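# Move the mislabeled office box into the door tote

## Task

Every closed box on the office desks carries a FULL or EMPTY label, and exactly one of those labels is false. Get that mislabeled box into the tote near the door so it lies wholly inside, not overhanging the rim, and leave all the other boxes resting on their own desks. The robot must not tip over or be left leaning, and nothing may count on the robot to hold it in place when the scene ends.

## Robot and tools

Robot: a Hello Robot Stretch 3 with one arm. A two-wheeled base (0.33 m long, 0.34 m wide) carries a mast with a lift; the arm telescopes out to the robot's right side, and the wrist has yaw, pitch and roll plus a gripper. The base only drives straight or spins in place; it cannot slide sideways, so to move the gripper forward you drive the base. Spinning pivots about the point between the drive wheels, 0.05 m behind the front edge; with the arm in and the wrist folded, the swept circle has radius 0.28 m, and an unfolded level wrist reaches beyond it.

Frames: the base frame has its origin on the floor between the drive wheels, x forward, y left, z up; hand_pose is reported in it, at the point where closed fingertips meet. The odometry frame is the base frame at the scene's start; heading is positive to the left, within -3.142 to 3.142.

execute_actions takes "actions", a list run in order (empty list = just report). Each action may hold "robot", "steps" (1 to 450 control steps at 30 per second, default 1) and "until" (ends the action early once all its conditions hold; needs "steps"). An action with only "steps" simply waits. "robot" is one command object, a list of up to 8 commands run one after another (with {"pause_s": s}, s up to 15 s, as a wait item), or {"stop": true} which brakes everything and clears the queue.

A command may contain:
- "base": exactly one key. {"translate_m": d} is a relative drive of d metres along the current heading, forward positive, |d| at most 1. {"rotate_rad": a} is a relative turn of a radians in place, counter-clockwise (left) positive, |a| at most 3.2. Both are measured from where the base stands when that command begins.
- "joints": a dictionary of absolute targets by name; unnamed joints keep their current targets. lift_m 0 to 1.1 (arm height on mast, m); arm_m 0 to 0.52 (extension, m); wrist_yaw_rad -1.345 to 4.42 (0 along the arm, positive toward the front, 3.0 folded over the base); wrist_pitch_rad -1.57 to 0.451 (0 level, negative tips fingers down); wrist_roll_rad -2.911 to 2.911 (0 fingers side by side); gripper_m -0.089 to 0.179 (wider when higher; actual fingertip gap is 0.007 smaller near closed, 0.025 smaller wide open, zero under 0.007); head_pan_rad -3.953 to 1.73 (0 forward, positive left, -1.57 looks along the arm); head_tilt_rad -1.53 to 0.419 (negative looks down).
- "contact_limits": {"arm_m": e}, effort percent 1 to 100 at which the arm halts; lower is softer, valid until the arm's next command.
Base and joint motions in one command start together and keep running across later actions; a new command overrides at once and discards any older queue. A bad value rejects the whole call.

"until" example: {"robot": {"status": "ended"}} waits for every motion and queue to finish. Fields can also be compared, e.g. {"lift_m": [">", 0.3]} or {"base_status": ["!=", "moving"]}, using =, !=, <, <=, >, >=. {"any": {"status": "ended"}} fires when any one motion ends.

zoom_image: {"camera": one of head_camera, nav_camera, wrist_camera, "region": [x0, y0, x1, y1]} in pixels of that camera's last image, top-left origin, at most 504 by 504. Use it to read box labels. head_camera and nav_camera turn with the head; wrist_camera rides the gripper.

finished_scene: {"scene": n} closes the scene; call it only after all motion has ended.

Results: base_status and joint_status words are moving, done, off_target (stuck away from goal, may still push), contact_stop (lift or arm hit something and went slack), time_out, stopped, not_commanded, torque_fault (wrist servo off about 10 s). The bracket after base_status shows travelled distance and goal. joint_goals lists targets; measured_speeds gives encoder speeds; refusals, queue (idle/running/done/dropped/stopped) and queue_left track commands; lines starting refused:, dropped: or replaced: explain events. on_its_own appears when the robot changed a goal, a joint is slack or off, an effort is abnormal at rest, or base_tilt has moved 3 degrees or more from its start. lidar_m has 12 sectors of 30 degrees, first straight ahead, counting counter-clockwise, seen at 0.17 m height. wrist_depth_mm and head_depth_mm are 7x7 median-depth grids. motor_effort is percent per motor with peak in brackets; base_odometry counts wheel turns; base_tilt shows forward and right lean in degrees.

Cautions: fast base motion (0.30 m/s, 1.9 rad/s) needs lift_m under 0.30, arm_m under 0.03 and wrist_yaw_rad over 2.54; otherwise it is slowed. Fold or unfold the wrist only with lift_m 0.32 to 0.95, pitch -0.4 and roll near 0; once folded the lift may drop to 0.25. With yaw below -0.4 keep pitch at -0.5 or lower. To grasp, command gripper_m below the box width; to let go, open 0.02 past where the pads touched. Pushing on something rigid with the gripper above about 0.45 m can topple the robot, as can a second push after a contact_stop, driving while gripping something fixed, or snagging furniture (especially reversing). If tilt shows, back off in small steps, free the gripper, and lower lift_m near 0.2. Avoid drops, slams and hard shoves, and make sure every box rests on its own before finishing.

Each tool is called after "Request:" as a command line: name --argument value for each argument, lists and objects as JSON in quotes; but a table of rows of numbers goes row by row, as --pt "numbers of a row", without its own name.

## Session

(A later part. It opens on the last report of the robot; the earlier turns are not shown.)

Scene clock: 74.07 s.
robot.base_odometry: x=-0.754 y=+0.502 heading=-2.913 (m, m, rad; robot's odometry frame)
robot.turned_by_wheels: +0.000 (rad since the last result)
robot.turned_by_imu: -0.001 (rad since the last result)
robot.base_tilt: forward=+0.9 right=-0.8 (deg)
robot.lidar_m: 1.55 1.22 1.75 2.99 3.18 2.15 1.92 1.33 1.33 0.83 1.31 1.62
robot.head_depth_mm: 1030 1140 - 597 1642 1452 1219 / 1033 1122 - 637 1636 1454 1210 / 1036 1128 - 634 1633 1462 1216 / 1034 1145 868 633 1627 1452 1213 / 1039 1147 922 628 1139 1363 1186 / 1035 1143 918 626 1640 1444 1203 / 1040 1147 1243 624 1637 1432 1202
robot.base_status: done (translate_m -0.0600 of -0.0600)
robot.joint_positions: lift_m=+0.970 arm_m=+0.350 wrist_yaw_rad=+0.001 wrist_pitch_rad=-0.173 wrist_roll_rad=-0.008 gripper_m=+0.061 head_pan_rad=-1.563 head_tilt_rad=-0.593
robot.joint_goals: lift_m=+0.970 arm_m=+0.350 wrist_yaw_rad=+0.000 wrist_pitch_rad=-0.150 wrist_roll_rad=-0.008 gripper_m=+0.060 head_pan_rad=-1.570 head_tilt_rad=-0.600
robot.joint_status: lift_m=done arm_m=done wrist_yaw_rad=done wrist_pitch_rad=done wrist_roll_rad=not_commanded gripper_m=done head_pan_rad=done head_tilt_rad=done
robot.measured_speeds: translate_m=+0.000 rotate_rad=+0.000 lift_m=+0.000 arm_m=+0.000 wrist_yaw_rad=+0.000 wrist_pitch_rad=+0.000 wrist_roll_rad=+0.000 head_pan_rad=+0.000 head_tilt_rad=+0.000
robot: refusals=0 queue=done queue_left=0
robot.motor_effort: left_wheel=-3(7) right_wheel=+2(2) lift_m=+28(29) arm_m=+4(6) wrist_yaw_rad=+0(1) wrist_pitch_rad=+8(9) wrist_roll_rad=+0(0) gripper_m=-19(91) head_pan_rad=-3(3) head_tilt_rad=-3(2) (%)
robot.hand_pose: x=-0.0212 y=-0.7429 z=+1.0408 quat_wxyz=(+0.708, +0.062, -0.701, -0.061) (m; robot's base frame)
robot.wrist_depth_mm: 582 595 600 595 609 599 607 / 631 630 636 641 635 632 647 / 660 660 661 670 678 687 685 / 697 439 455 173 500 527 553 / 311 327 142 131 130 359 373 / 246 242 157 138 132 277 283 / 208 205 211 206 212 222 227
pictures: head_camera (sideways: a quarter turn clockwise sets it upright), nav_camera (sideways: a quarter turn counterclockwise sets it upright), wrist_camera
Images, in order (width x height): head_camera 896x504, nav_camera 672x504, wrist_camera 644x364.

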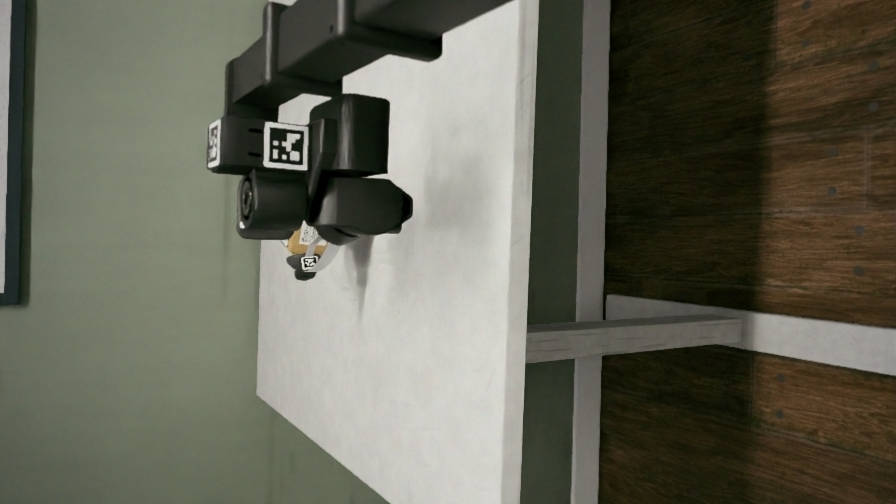

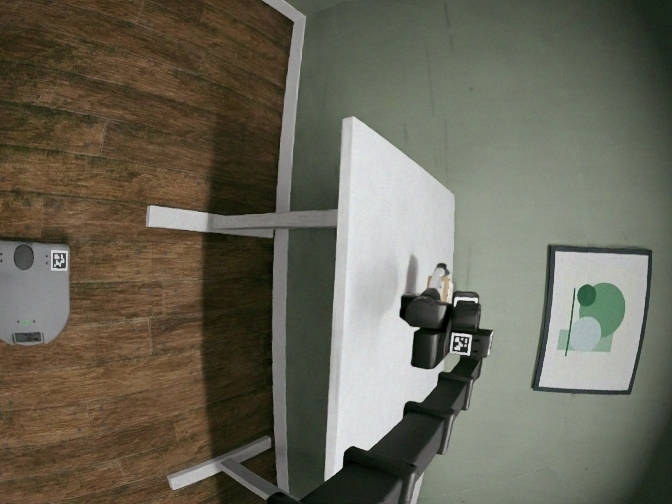

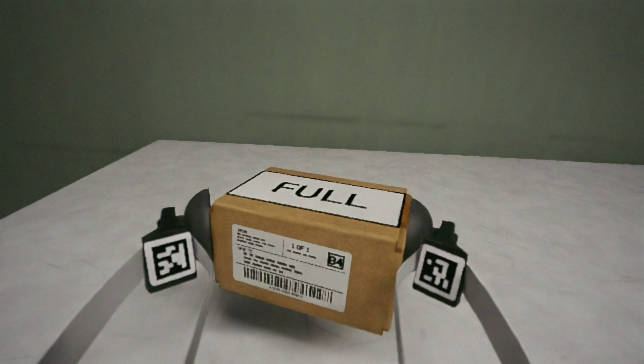

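Request:
execute_actions --actions '[{"robot":[{"joints":{"arm_m":0.0,"head_tilt_rad":-1.0}},{"base":{"rotate_rad":-1.02}},{"base":{"translate_m":-0.5}},{"base":{"translate_m":-1.0},"joints":{"lift_m":0.4}},{"base":{"translate_m":-0.33}}],"steps":450,"until":{"robot":{"status":"ended"}}},{"steps":450,"until":{"robot":{"status":"ended"}}},{"steps":450,"until":{"robot":{"status":"ended"}}}]'

Scene clock: 103.27 s.
robot.base_odometry: x=+0.533 y=-0.799 heading=+2.351 (m, m, rad; robot's odometry frame)
robot.turned_by_wheels: -1.020 (rad since the last result)
robot.turned_by_imu: -1.033 (rad since the last result)
robot.base_tilt: forward=+0.9 right=-0.8 (deg)
robot.lidar_m: 2.63 2.27 2.02 2.55 1.98 1.45 1.83 1.32 1.26 1.10 1.65 2.38
robot.head_depth_mm: 1135 1308 1533 1557 1353 1209 1079 / 1197 1400 1667 1543 1356 1199 1099 / 1060 1303 1672 1495 1329 1220 - / 1301 1277 1656 1540 1301 1197 - / 1362 1711 1715 1538 1344 1198 1078 / 1423 1808 1734 1543 1347 1199 1078 / 1435 1764 1774 1539 1351 1198 1078
robot.base_status: done (translate_m -0.3300 of -0.3300)
robot.joint_positions: lift_m=+0.400 arm_m=+0.000 wrist_yaw_rad=+0.001 wrist_pitch_rad=-0.173 wrist_roll_rad=-0.008 gripper_m=+0.061 head_pan_rad=-1.563 head_tilt_rad=-0.988
robot.joint_goals: lift_m=+0.400 arm_m=+0.000 wrist_yaw_rad=+0.000 wrist_pitch_rad=-0.150 wrist_roll_rad=-0.008 gripper_m=+0.060 head_pan_rad=-1.570 head_tilt_rad=-1.000
robot.joint_status: lift_m=done arm_m=done wrist_yaw_rad=done wrist_pitch_rad=done wrist_roll_rad=not_commanded gripper_m=done head_pan_rad=done head_tilt_rad=done
robot.measured_speeds: translate_m=+0.000 rotate_rad=+0.000 lift_m=+0.000 arm_m=+0.000 wrist_yaw_rad=+0.000 wrist_pitch_rad=+0.000 wrist_roll_rad=+0.000 head_pan_rad=+0.000 head_tilt_rad=+0.000
robot: refusals=0 queue=done queue_left=0
robot.motor_effort: left_wheel=+3(7) right_wheel=-3(7) lift_m=+24(29) arm_m=-5(5) wrist_yaw_rad=+0(1) wrist_pitch_rad=+8(8) wrist_roll_rad=+0(0) gripper_m=-19(19) head_pan_rad=-3(3) head_tilt_rad=-4(20) (%)
robot.hand_pose: x=-0.0212 y=-0.3936 z=+0.4710 quat_wxyz=(+0.708, +0.062, -0.701, -0.061) (m; robot's base frame)
robot.wrist_depth_mm: - - - 925 939 818 742 / - - - 947 - 867 757 / - - - - - 910 770 / - - - 173 - 932 817 / 966 - 143 132 130 955 860 / 765 750 157 138 132 865 826 / 626 621 660 633 650 688 703
pictures: head_camera (sideways: a quarter turn clockwise sets it upright), nav_camera (sideways: a quarter turn counterclockwise sets it upright), wrist_camera
Images, in order (width x height): head_camera 896x504, nav_camera 672x504, wrist_camera 644x364.

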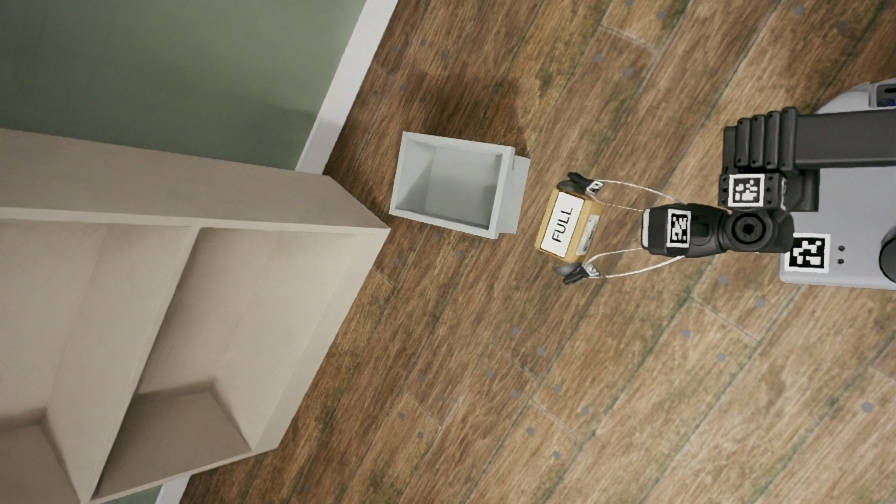

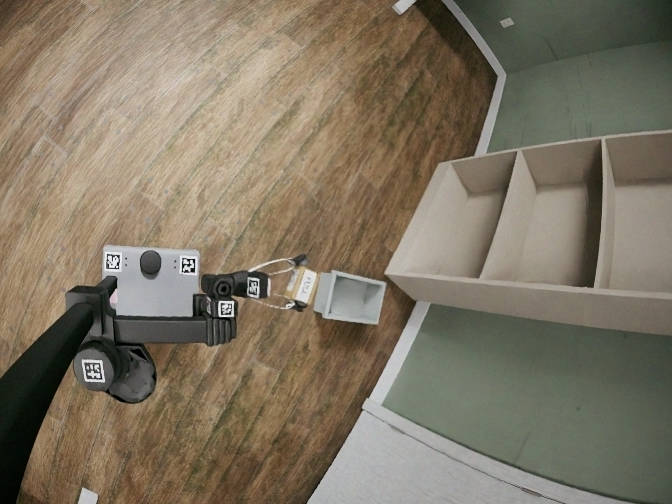

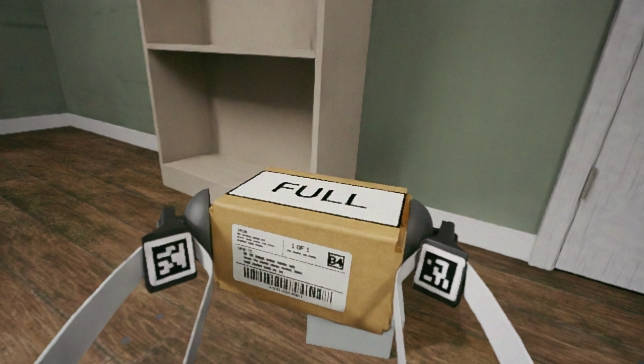

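Request:
execute_actions --actions '[{"robot":{"base":{"translate_m":-0.045},"joints":{"lift_m":0.27,"arm_m":0.5,"wrist_yaw_rad":-0.2,"wrist_pitch_rad":-0.75}},"steps":450,"until":{"robot":{"status":"ended"}}}]'

Scene clock: 108.73 s.
robot.base_odometry: x=+0.565 y=-0.831 heading=+2.351 (m, m, rad; robot's odometry frame)
robot.turned_by_wheels: +0.000 (rad since the last result)
robot.turned_by_imu: +0.000 (rad since the last result)
robot.base_tilt: forward=+0.8 right=-0.8 (deg)
robot.lidar_m: 2.67 2.31 2.03 2.59 1.93 1.41 1.80 1.30 1.24 1.11 1.67 2.41
robot.head_depth_mm: 1116 1281 1512 1531 1353 1201 1076 / 1184 1369 1635 1528 1349 1197 1113 / 1139 1382 1670 1506 1355 1200 - / 1236 1254 1626 1515 1345 1196 - / 1358 1667 1685 1538 1346 1196 1080 / 1411 1825 1765 1541 1350 1189 1080 / 1452 1727 1776 1527 1340 1195 1074
robot.base_status: done (translate_m -0.0450 of -0.0450)
robot.joint_positions: lift_m=+0.270 arm_m=+0.500 wrist_yaw_rad=-0.199 wrist_pitch_rad=-0.763 wrist_roll_rad=-0.008 gripper_m=+0.061 head_pan_rad=-1.563 head_tilt_rad=-0.988
robot.joint_goals: lift_m=+0.270 arm_m=+0.500 wrist_yaw_rad=-0.200 wrist_pitch_rad=-0.750 wrist_roll_rad=-0.008 gripper_m=+0.060 head_pan_rad=-1.570 head_tilt_rad=-1.000
robot.joint_status: lift_m=done arm_m=done wrist_yaw_rad=done wrist_pitch_rad=done wrist_roll_rad=not_commanded gripper_m=done head_pan_rad=done head_tilt_rad=done
robot.measured_speeds: translate_m=+0.000 rotate_rad=+0.000 lift_m=+0.000 arm_m=+0.000 wrist_yaw_rad=+0.000 wrist_pitch_rad=+0.000 wrist_roll_rad=+0.000 head_pan_rad=+0.000 head_tilt_rad=+0.000
robot: refusals=0 queue=done queue_left=0
robot.motor_effort: left_wheel=+3(4) right_wheel=-3(7) lift_m=+23(24) arm_m=+3(4) wrist_yaw_rad=-1(3) wrist_pitch_rad=+5(9) wrist_roll_rad=+0(0) gripper_m=-20(19) head_pan_rad=-2(2) head_tilt_rad=-4(4) (%)
robot.hand_pose: x=-0.0549 y=-0.8099 z=+0.2144 quat_wxyz=(+0.630, +0.198, -0.676, -0.327) (m; robot's base frame)
robot.wrist_depth_mm: 488 468 412 607 565 523 485 / 530 482 451 564 581 571 527 / 476 486 468 369 488 515 523 / 425 425 329 173 365 457 467 / 383 389 143 132 130 411 416 / 347 346 157 138 132 370 376 / 320 323 307 324 267 337 342
pictures: head_camera (sideways: a quarter turn clockwise sets it upright), nav_camera (sideways: a quarter turn counterclockwise sets it upright), wrist_camera
Images, in order (width x height): head_camera 896x504, nav_camera 672x504, wrist_camera 644x364.

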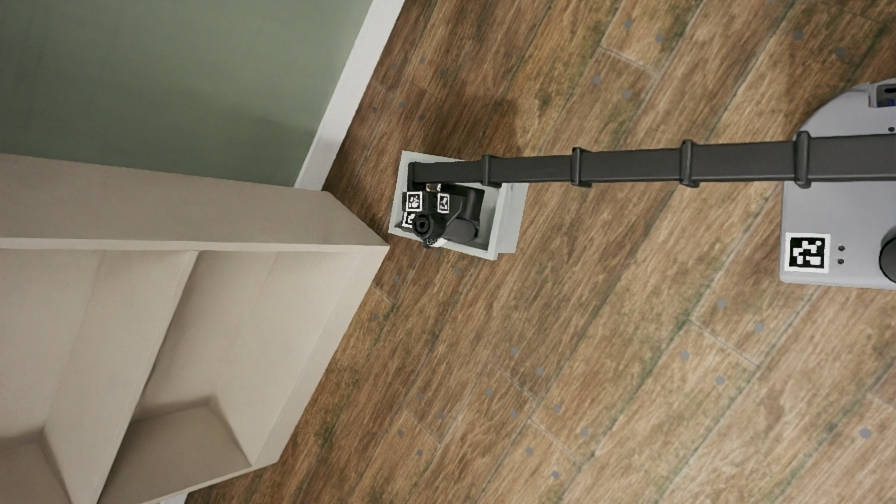

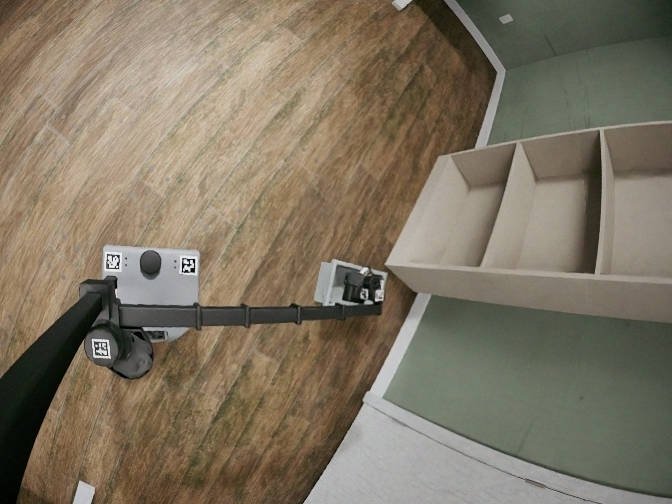

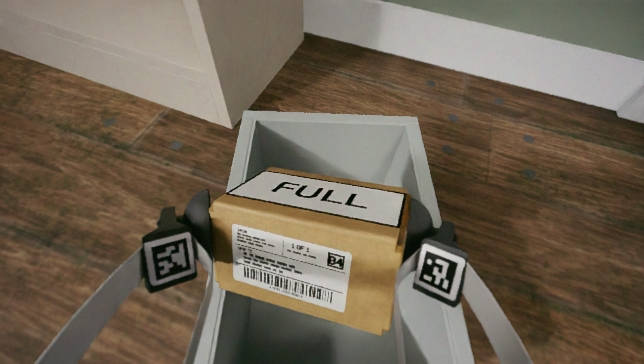

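Request:
execute_actions --actions '[{"robot":[{"base":{"translate_m":-0.02},"joints":{"wrist_pitch_rad":-0.9,"arm_m":0.52}},{"joints":{"lift_m":0.165}}],"steps":450,"until":{"robot":{"status":"ended"}}}]'

Scene clock: 111.93 s.
robot.base_odometry: x=+0.579 y=-0.845 heading=+2.351 (m, m, rad; robot's odometry frame)
robot.turned_by_wheels: +0.000 (rad since the last result)
robot.turned_by_imu: +0.000 (rad since the last result)
robot.base_tilt: forward=+0.8 right=-0.8 (deg)
robot.lidar_m: 2.69 2.32 1.92 2.60 1.91 1.39 1.78 1.28 1.22 1.10 1.67 2.44
robot.head_depth_mm: 1102 1276 1497 1539 1346 1202 1076 / 1174 1361 1626 1547 1340 1202 1109 / 1164 1416 1678 1522 1347 1199 - / 1077 1243 1593 1508 1351 1196 - / 1344 1660 1681 1542 1343 1205 1081 / 1406 1824 1739 1537 1343 1196 1077 / 1453 1743 1789 1527 1343 1198 1081
robot.base_status: done (translate_m -0.0200 of -0.0200)
robot.joint_positions: lift_m=+0.165 arm_m=+0.519 wrist_yaw_rad=-0.199 wrist_pitch_rad=-0.909 wrist_roll_rad=-0.008 gripper_m=+0.061 head_pan_rad=-1.563 head_tilt_rad=-0.988
robot.joint_goals: lift_m=+0.165 arm_m=+0.520 wrist_yaw_rad=-0.200 wrist_pitch_rad=-0.900 wrist_roll_rad=-0.008 gripper_m=+0.060 head_pan_rad=-1.570 head_tilt_rad=-1.000
robot.joint_status: lift_m=done arm_m=done wrist_yaw_rad=done wrist_pitch_rad=done wrist_roll_rad=not_commanded gripper_m=done head_pan_rad=done head_tilt_rad=done
robot.measured_speeds: translate_m=+0.000 rotate_rad=+0.000 lift_m=+0.000 arm_m=+0.000 wrist_yaw_rad=+0.000 wrist_pitch_rad=+0.000 wrist_roll_rad=+0.000 head_pan_rad=+0.000 head_tilt_rad=+0.000
robot: refusals=0 queue=done queue_left=0
robot.motor_effort: left_wheel=+2(4) right_wheel=-3(6) lift_m=+23(23) arm_m=+2(5) wrist_yaw_rad=-1(1) wrist_pitch_rad=+4(5) wrist_roll_rad=+0(0) gripper_m=-19(19) head_pan_rad=-3(2) head_tilt_rad=-4(4) (%)
robot.hand_pose: x=-0.0489 y=-0.7996 z=+0.0868 quat_wxyz=(+0.604, +0.248, -0.660, -0.371) (m; robot's base frame)
robot.wrist_depth_mm: 346 345 248 261 247 373 390 / 315 308 289 313 278 333 346 / 291 166 285 298 271 179 313 / 266 153 214 172 236 162 288 / 247 133 142 132 131 145 265 / 224 144 157 138 132 130 245 / 215 145 217 218 216 129 227
pictures: head_camera (sideways: a quarter turn clockwise sets it upright), nav_camera (sideways: a quarter turn counterclockwise sets it upright), wrist_camera
Images, in order (width x height): head_camera 896x504, nav_camera 672x504, wrist_camera 644x364.

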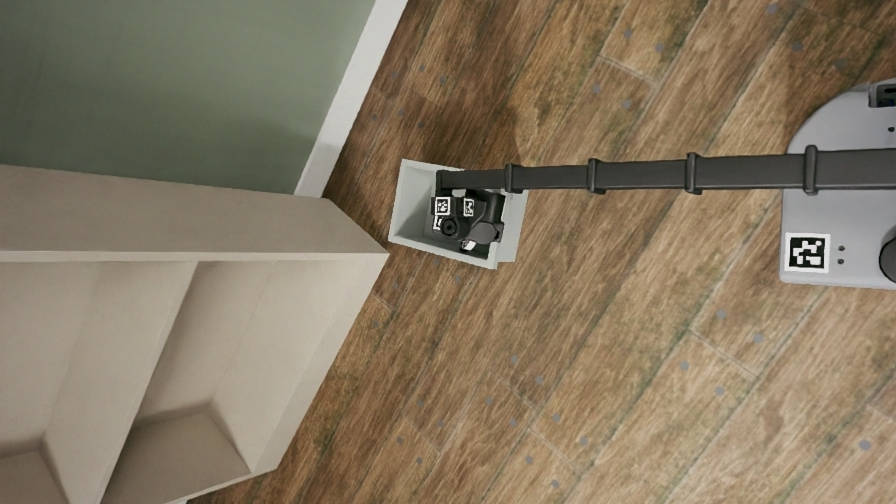

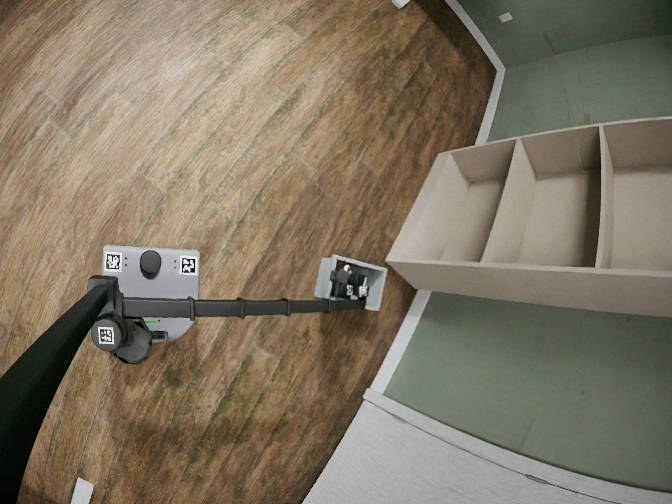

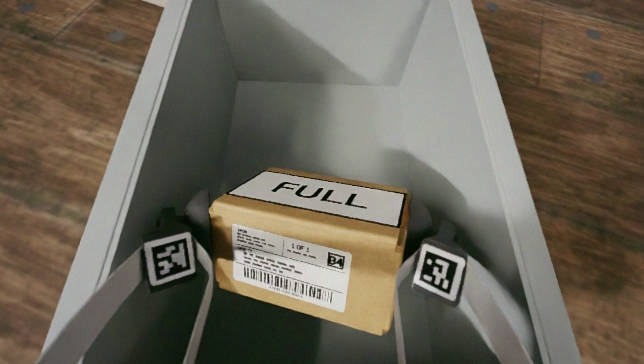

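Request:
execute_actions --actions '[{"robot":[{"joints":{"lift_m":0.155}},{"joints":{"gripper_m":0.135}},{"joints":{"lift_m":0.35}}],"steps":450,"until":{"robot":{"status":"ended"}}}]'

Scene clock: 116.43 s.
robot.base_odometry: x=+0.579 y=-0.845 heading=+2.351 (m, m, rad; robot's odometry frame)
robot.turned_by_wheels: +0.000 (rad since the last result)
robot.turned_by_imu: +0.000 (rad since the last result)
robot.base_tilt: forward=+0.8 right=-0.8 (deg)
robot.lidar_m: 2.69 2.32 1.92 2.59 1.92 1.39 1.79 1.28 1.22 1.11 1.67 2.44
robot.head_depth_mm: 1109 1276 1495 1543 1351 1196 1081 / 1169 1361 1629 1534 1349 1196 1098 / 1168 1413 1681 1501 1353 1202 - / 1074 1239 1592 1491 1354 1199 - / 1350 1662 1689 1531 1342 1198 1079 / 1406 1817 1745 1547 1338 1199 1074 / 1452 1736 1786 1530 1343 1191 1077
robot.base_status: done (translate_m -0.0200 of -0.0200)
robot.joint_positions: lift_m=+0.350 arm_m=+0.519 wrist_yaw_rad=-0.202 wrist_pitch_rad=-0.914 wrist_roll_rad=-0.008 gripper_m=+0.135 head_pan_rad=-1.563 head_tilt_rad=-0.988
robot.joint_goals: lift_m=+0.350 arm_m=+0.520 wrist_yaw_rad=-0.200 wrist_pitch_rad=-0.900 wrist_roll_rad=-0.008 gripper_m=+0.135 head_pan_rad=-1.570 head_tilt_rad=-1.000
robot.joint_status: lift_m=done arm_m=done wrist_yaw_rad=done wrist_pitch_rad=done wrist_roll_rad=not_commanded gripper_m=done head_pan_rad=done head_tilt_rad=done
robot.measured_speeds: translate_m=+0.000 rotate_rad=+0.000 lift_m=+0.000 arm_m=+0.000 wrist_yaw_rad=+0.000 wrist_pitch_rad=+0.000 wrist_roll_rad=+0.000 head_pan_rad=+0.000 head_tilt_rad=+0.000
robot: refusals=0 queue=done queue_left=0
robot.motor_effort: left_wheel=+2(3) right_wheel=-2(2) lift_m=+28(30) arm_m=+2(2) wrist_yaw_rad=+2(2) wrist_pitch_rad=+5(7) wrist_roll_rad=+0(0) gripper_m=+1(83) head_pan_rad=-3(2) head_tilt_rad=-4(4) (%)
robot.hand_pose: x=-0.0492 y=-0.7984 z=+0.2709 quat_wxyz=(+0.603, +0.248, -0.660, -0.374) (m; robot's base frame)
robot.wrist_depth_mm: 504 476 449 626 607 539 506 / 552 534 504 566 570 585 552 / 498 506 492 417 519 536 541 / 465 470 463 469 480 493 496 / 428 434 425 438 404 457 461 / 404 395 394 368 391 424 422 / 377 380 370 372 382 391 398
pictures: head_camera (sideways: a quarter turn clockwise sets it upright), nav_camera (sideways: a quarter turn counterclockwise sets it upright), wrist_camera
Images, in order (width x height): head_camera 896x504, nav_camera 672x504, wrist_camera 644x364.

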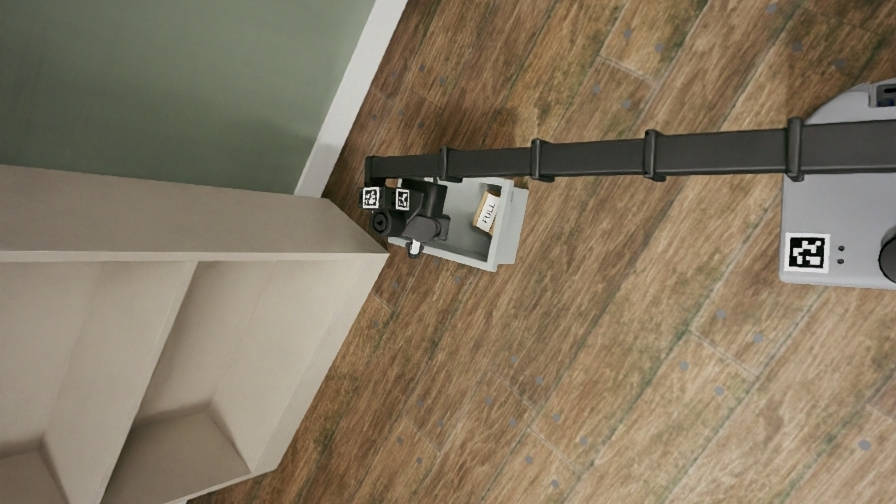

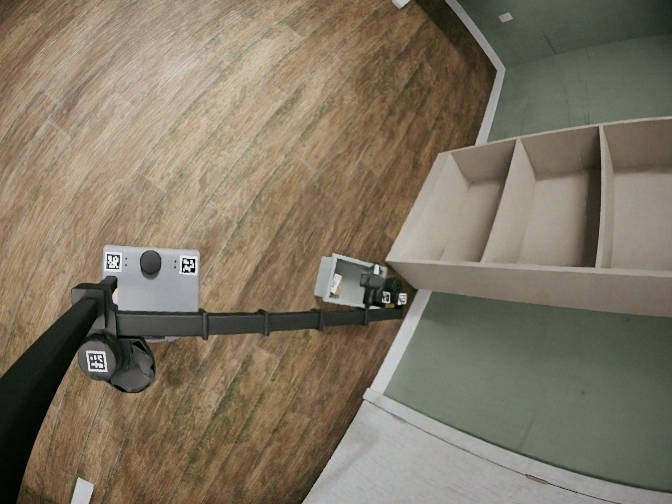

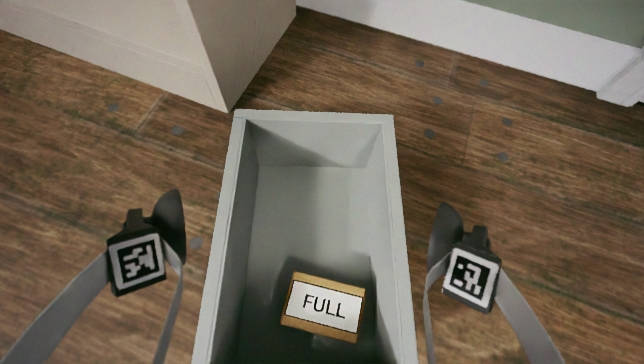

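Request:
finished_scene --scene 2

The scene is finished: the task was done.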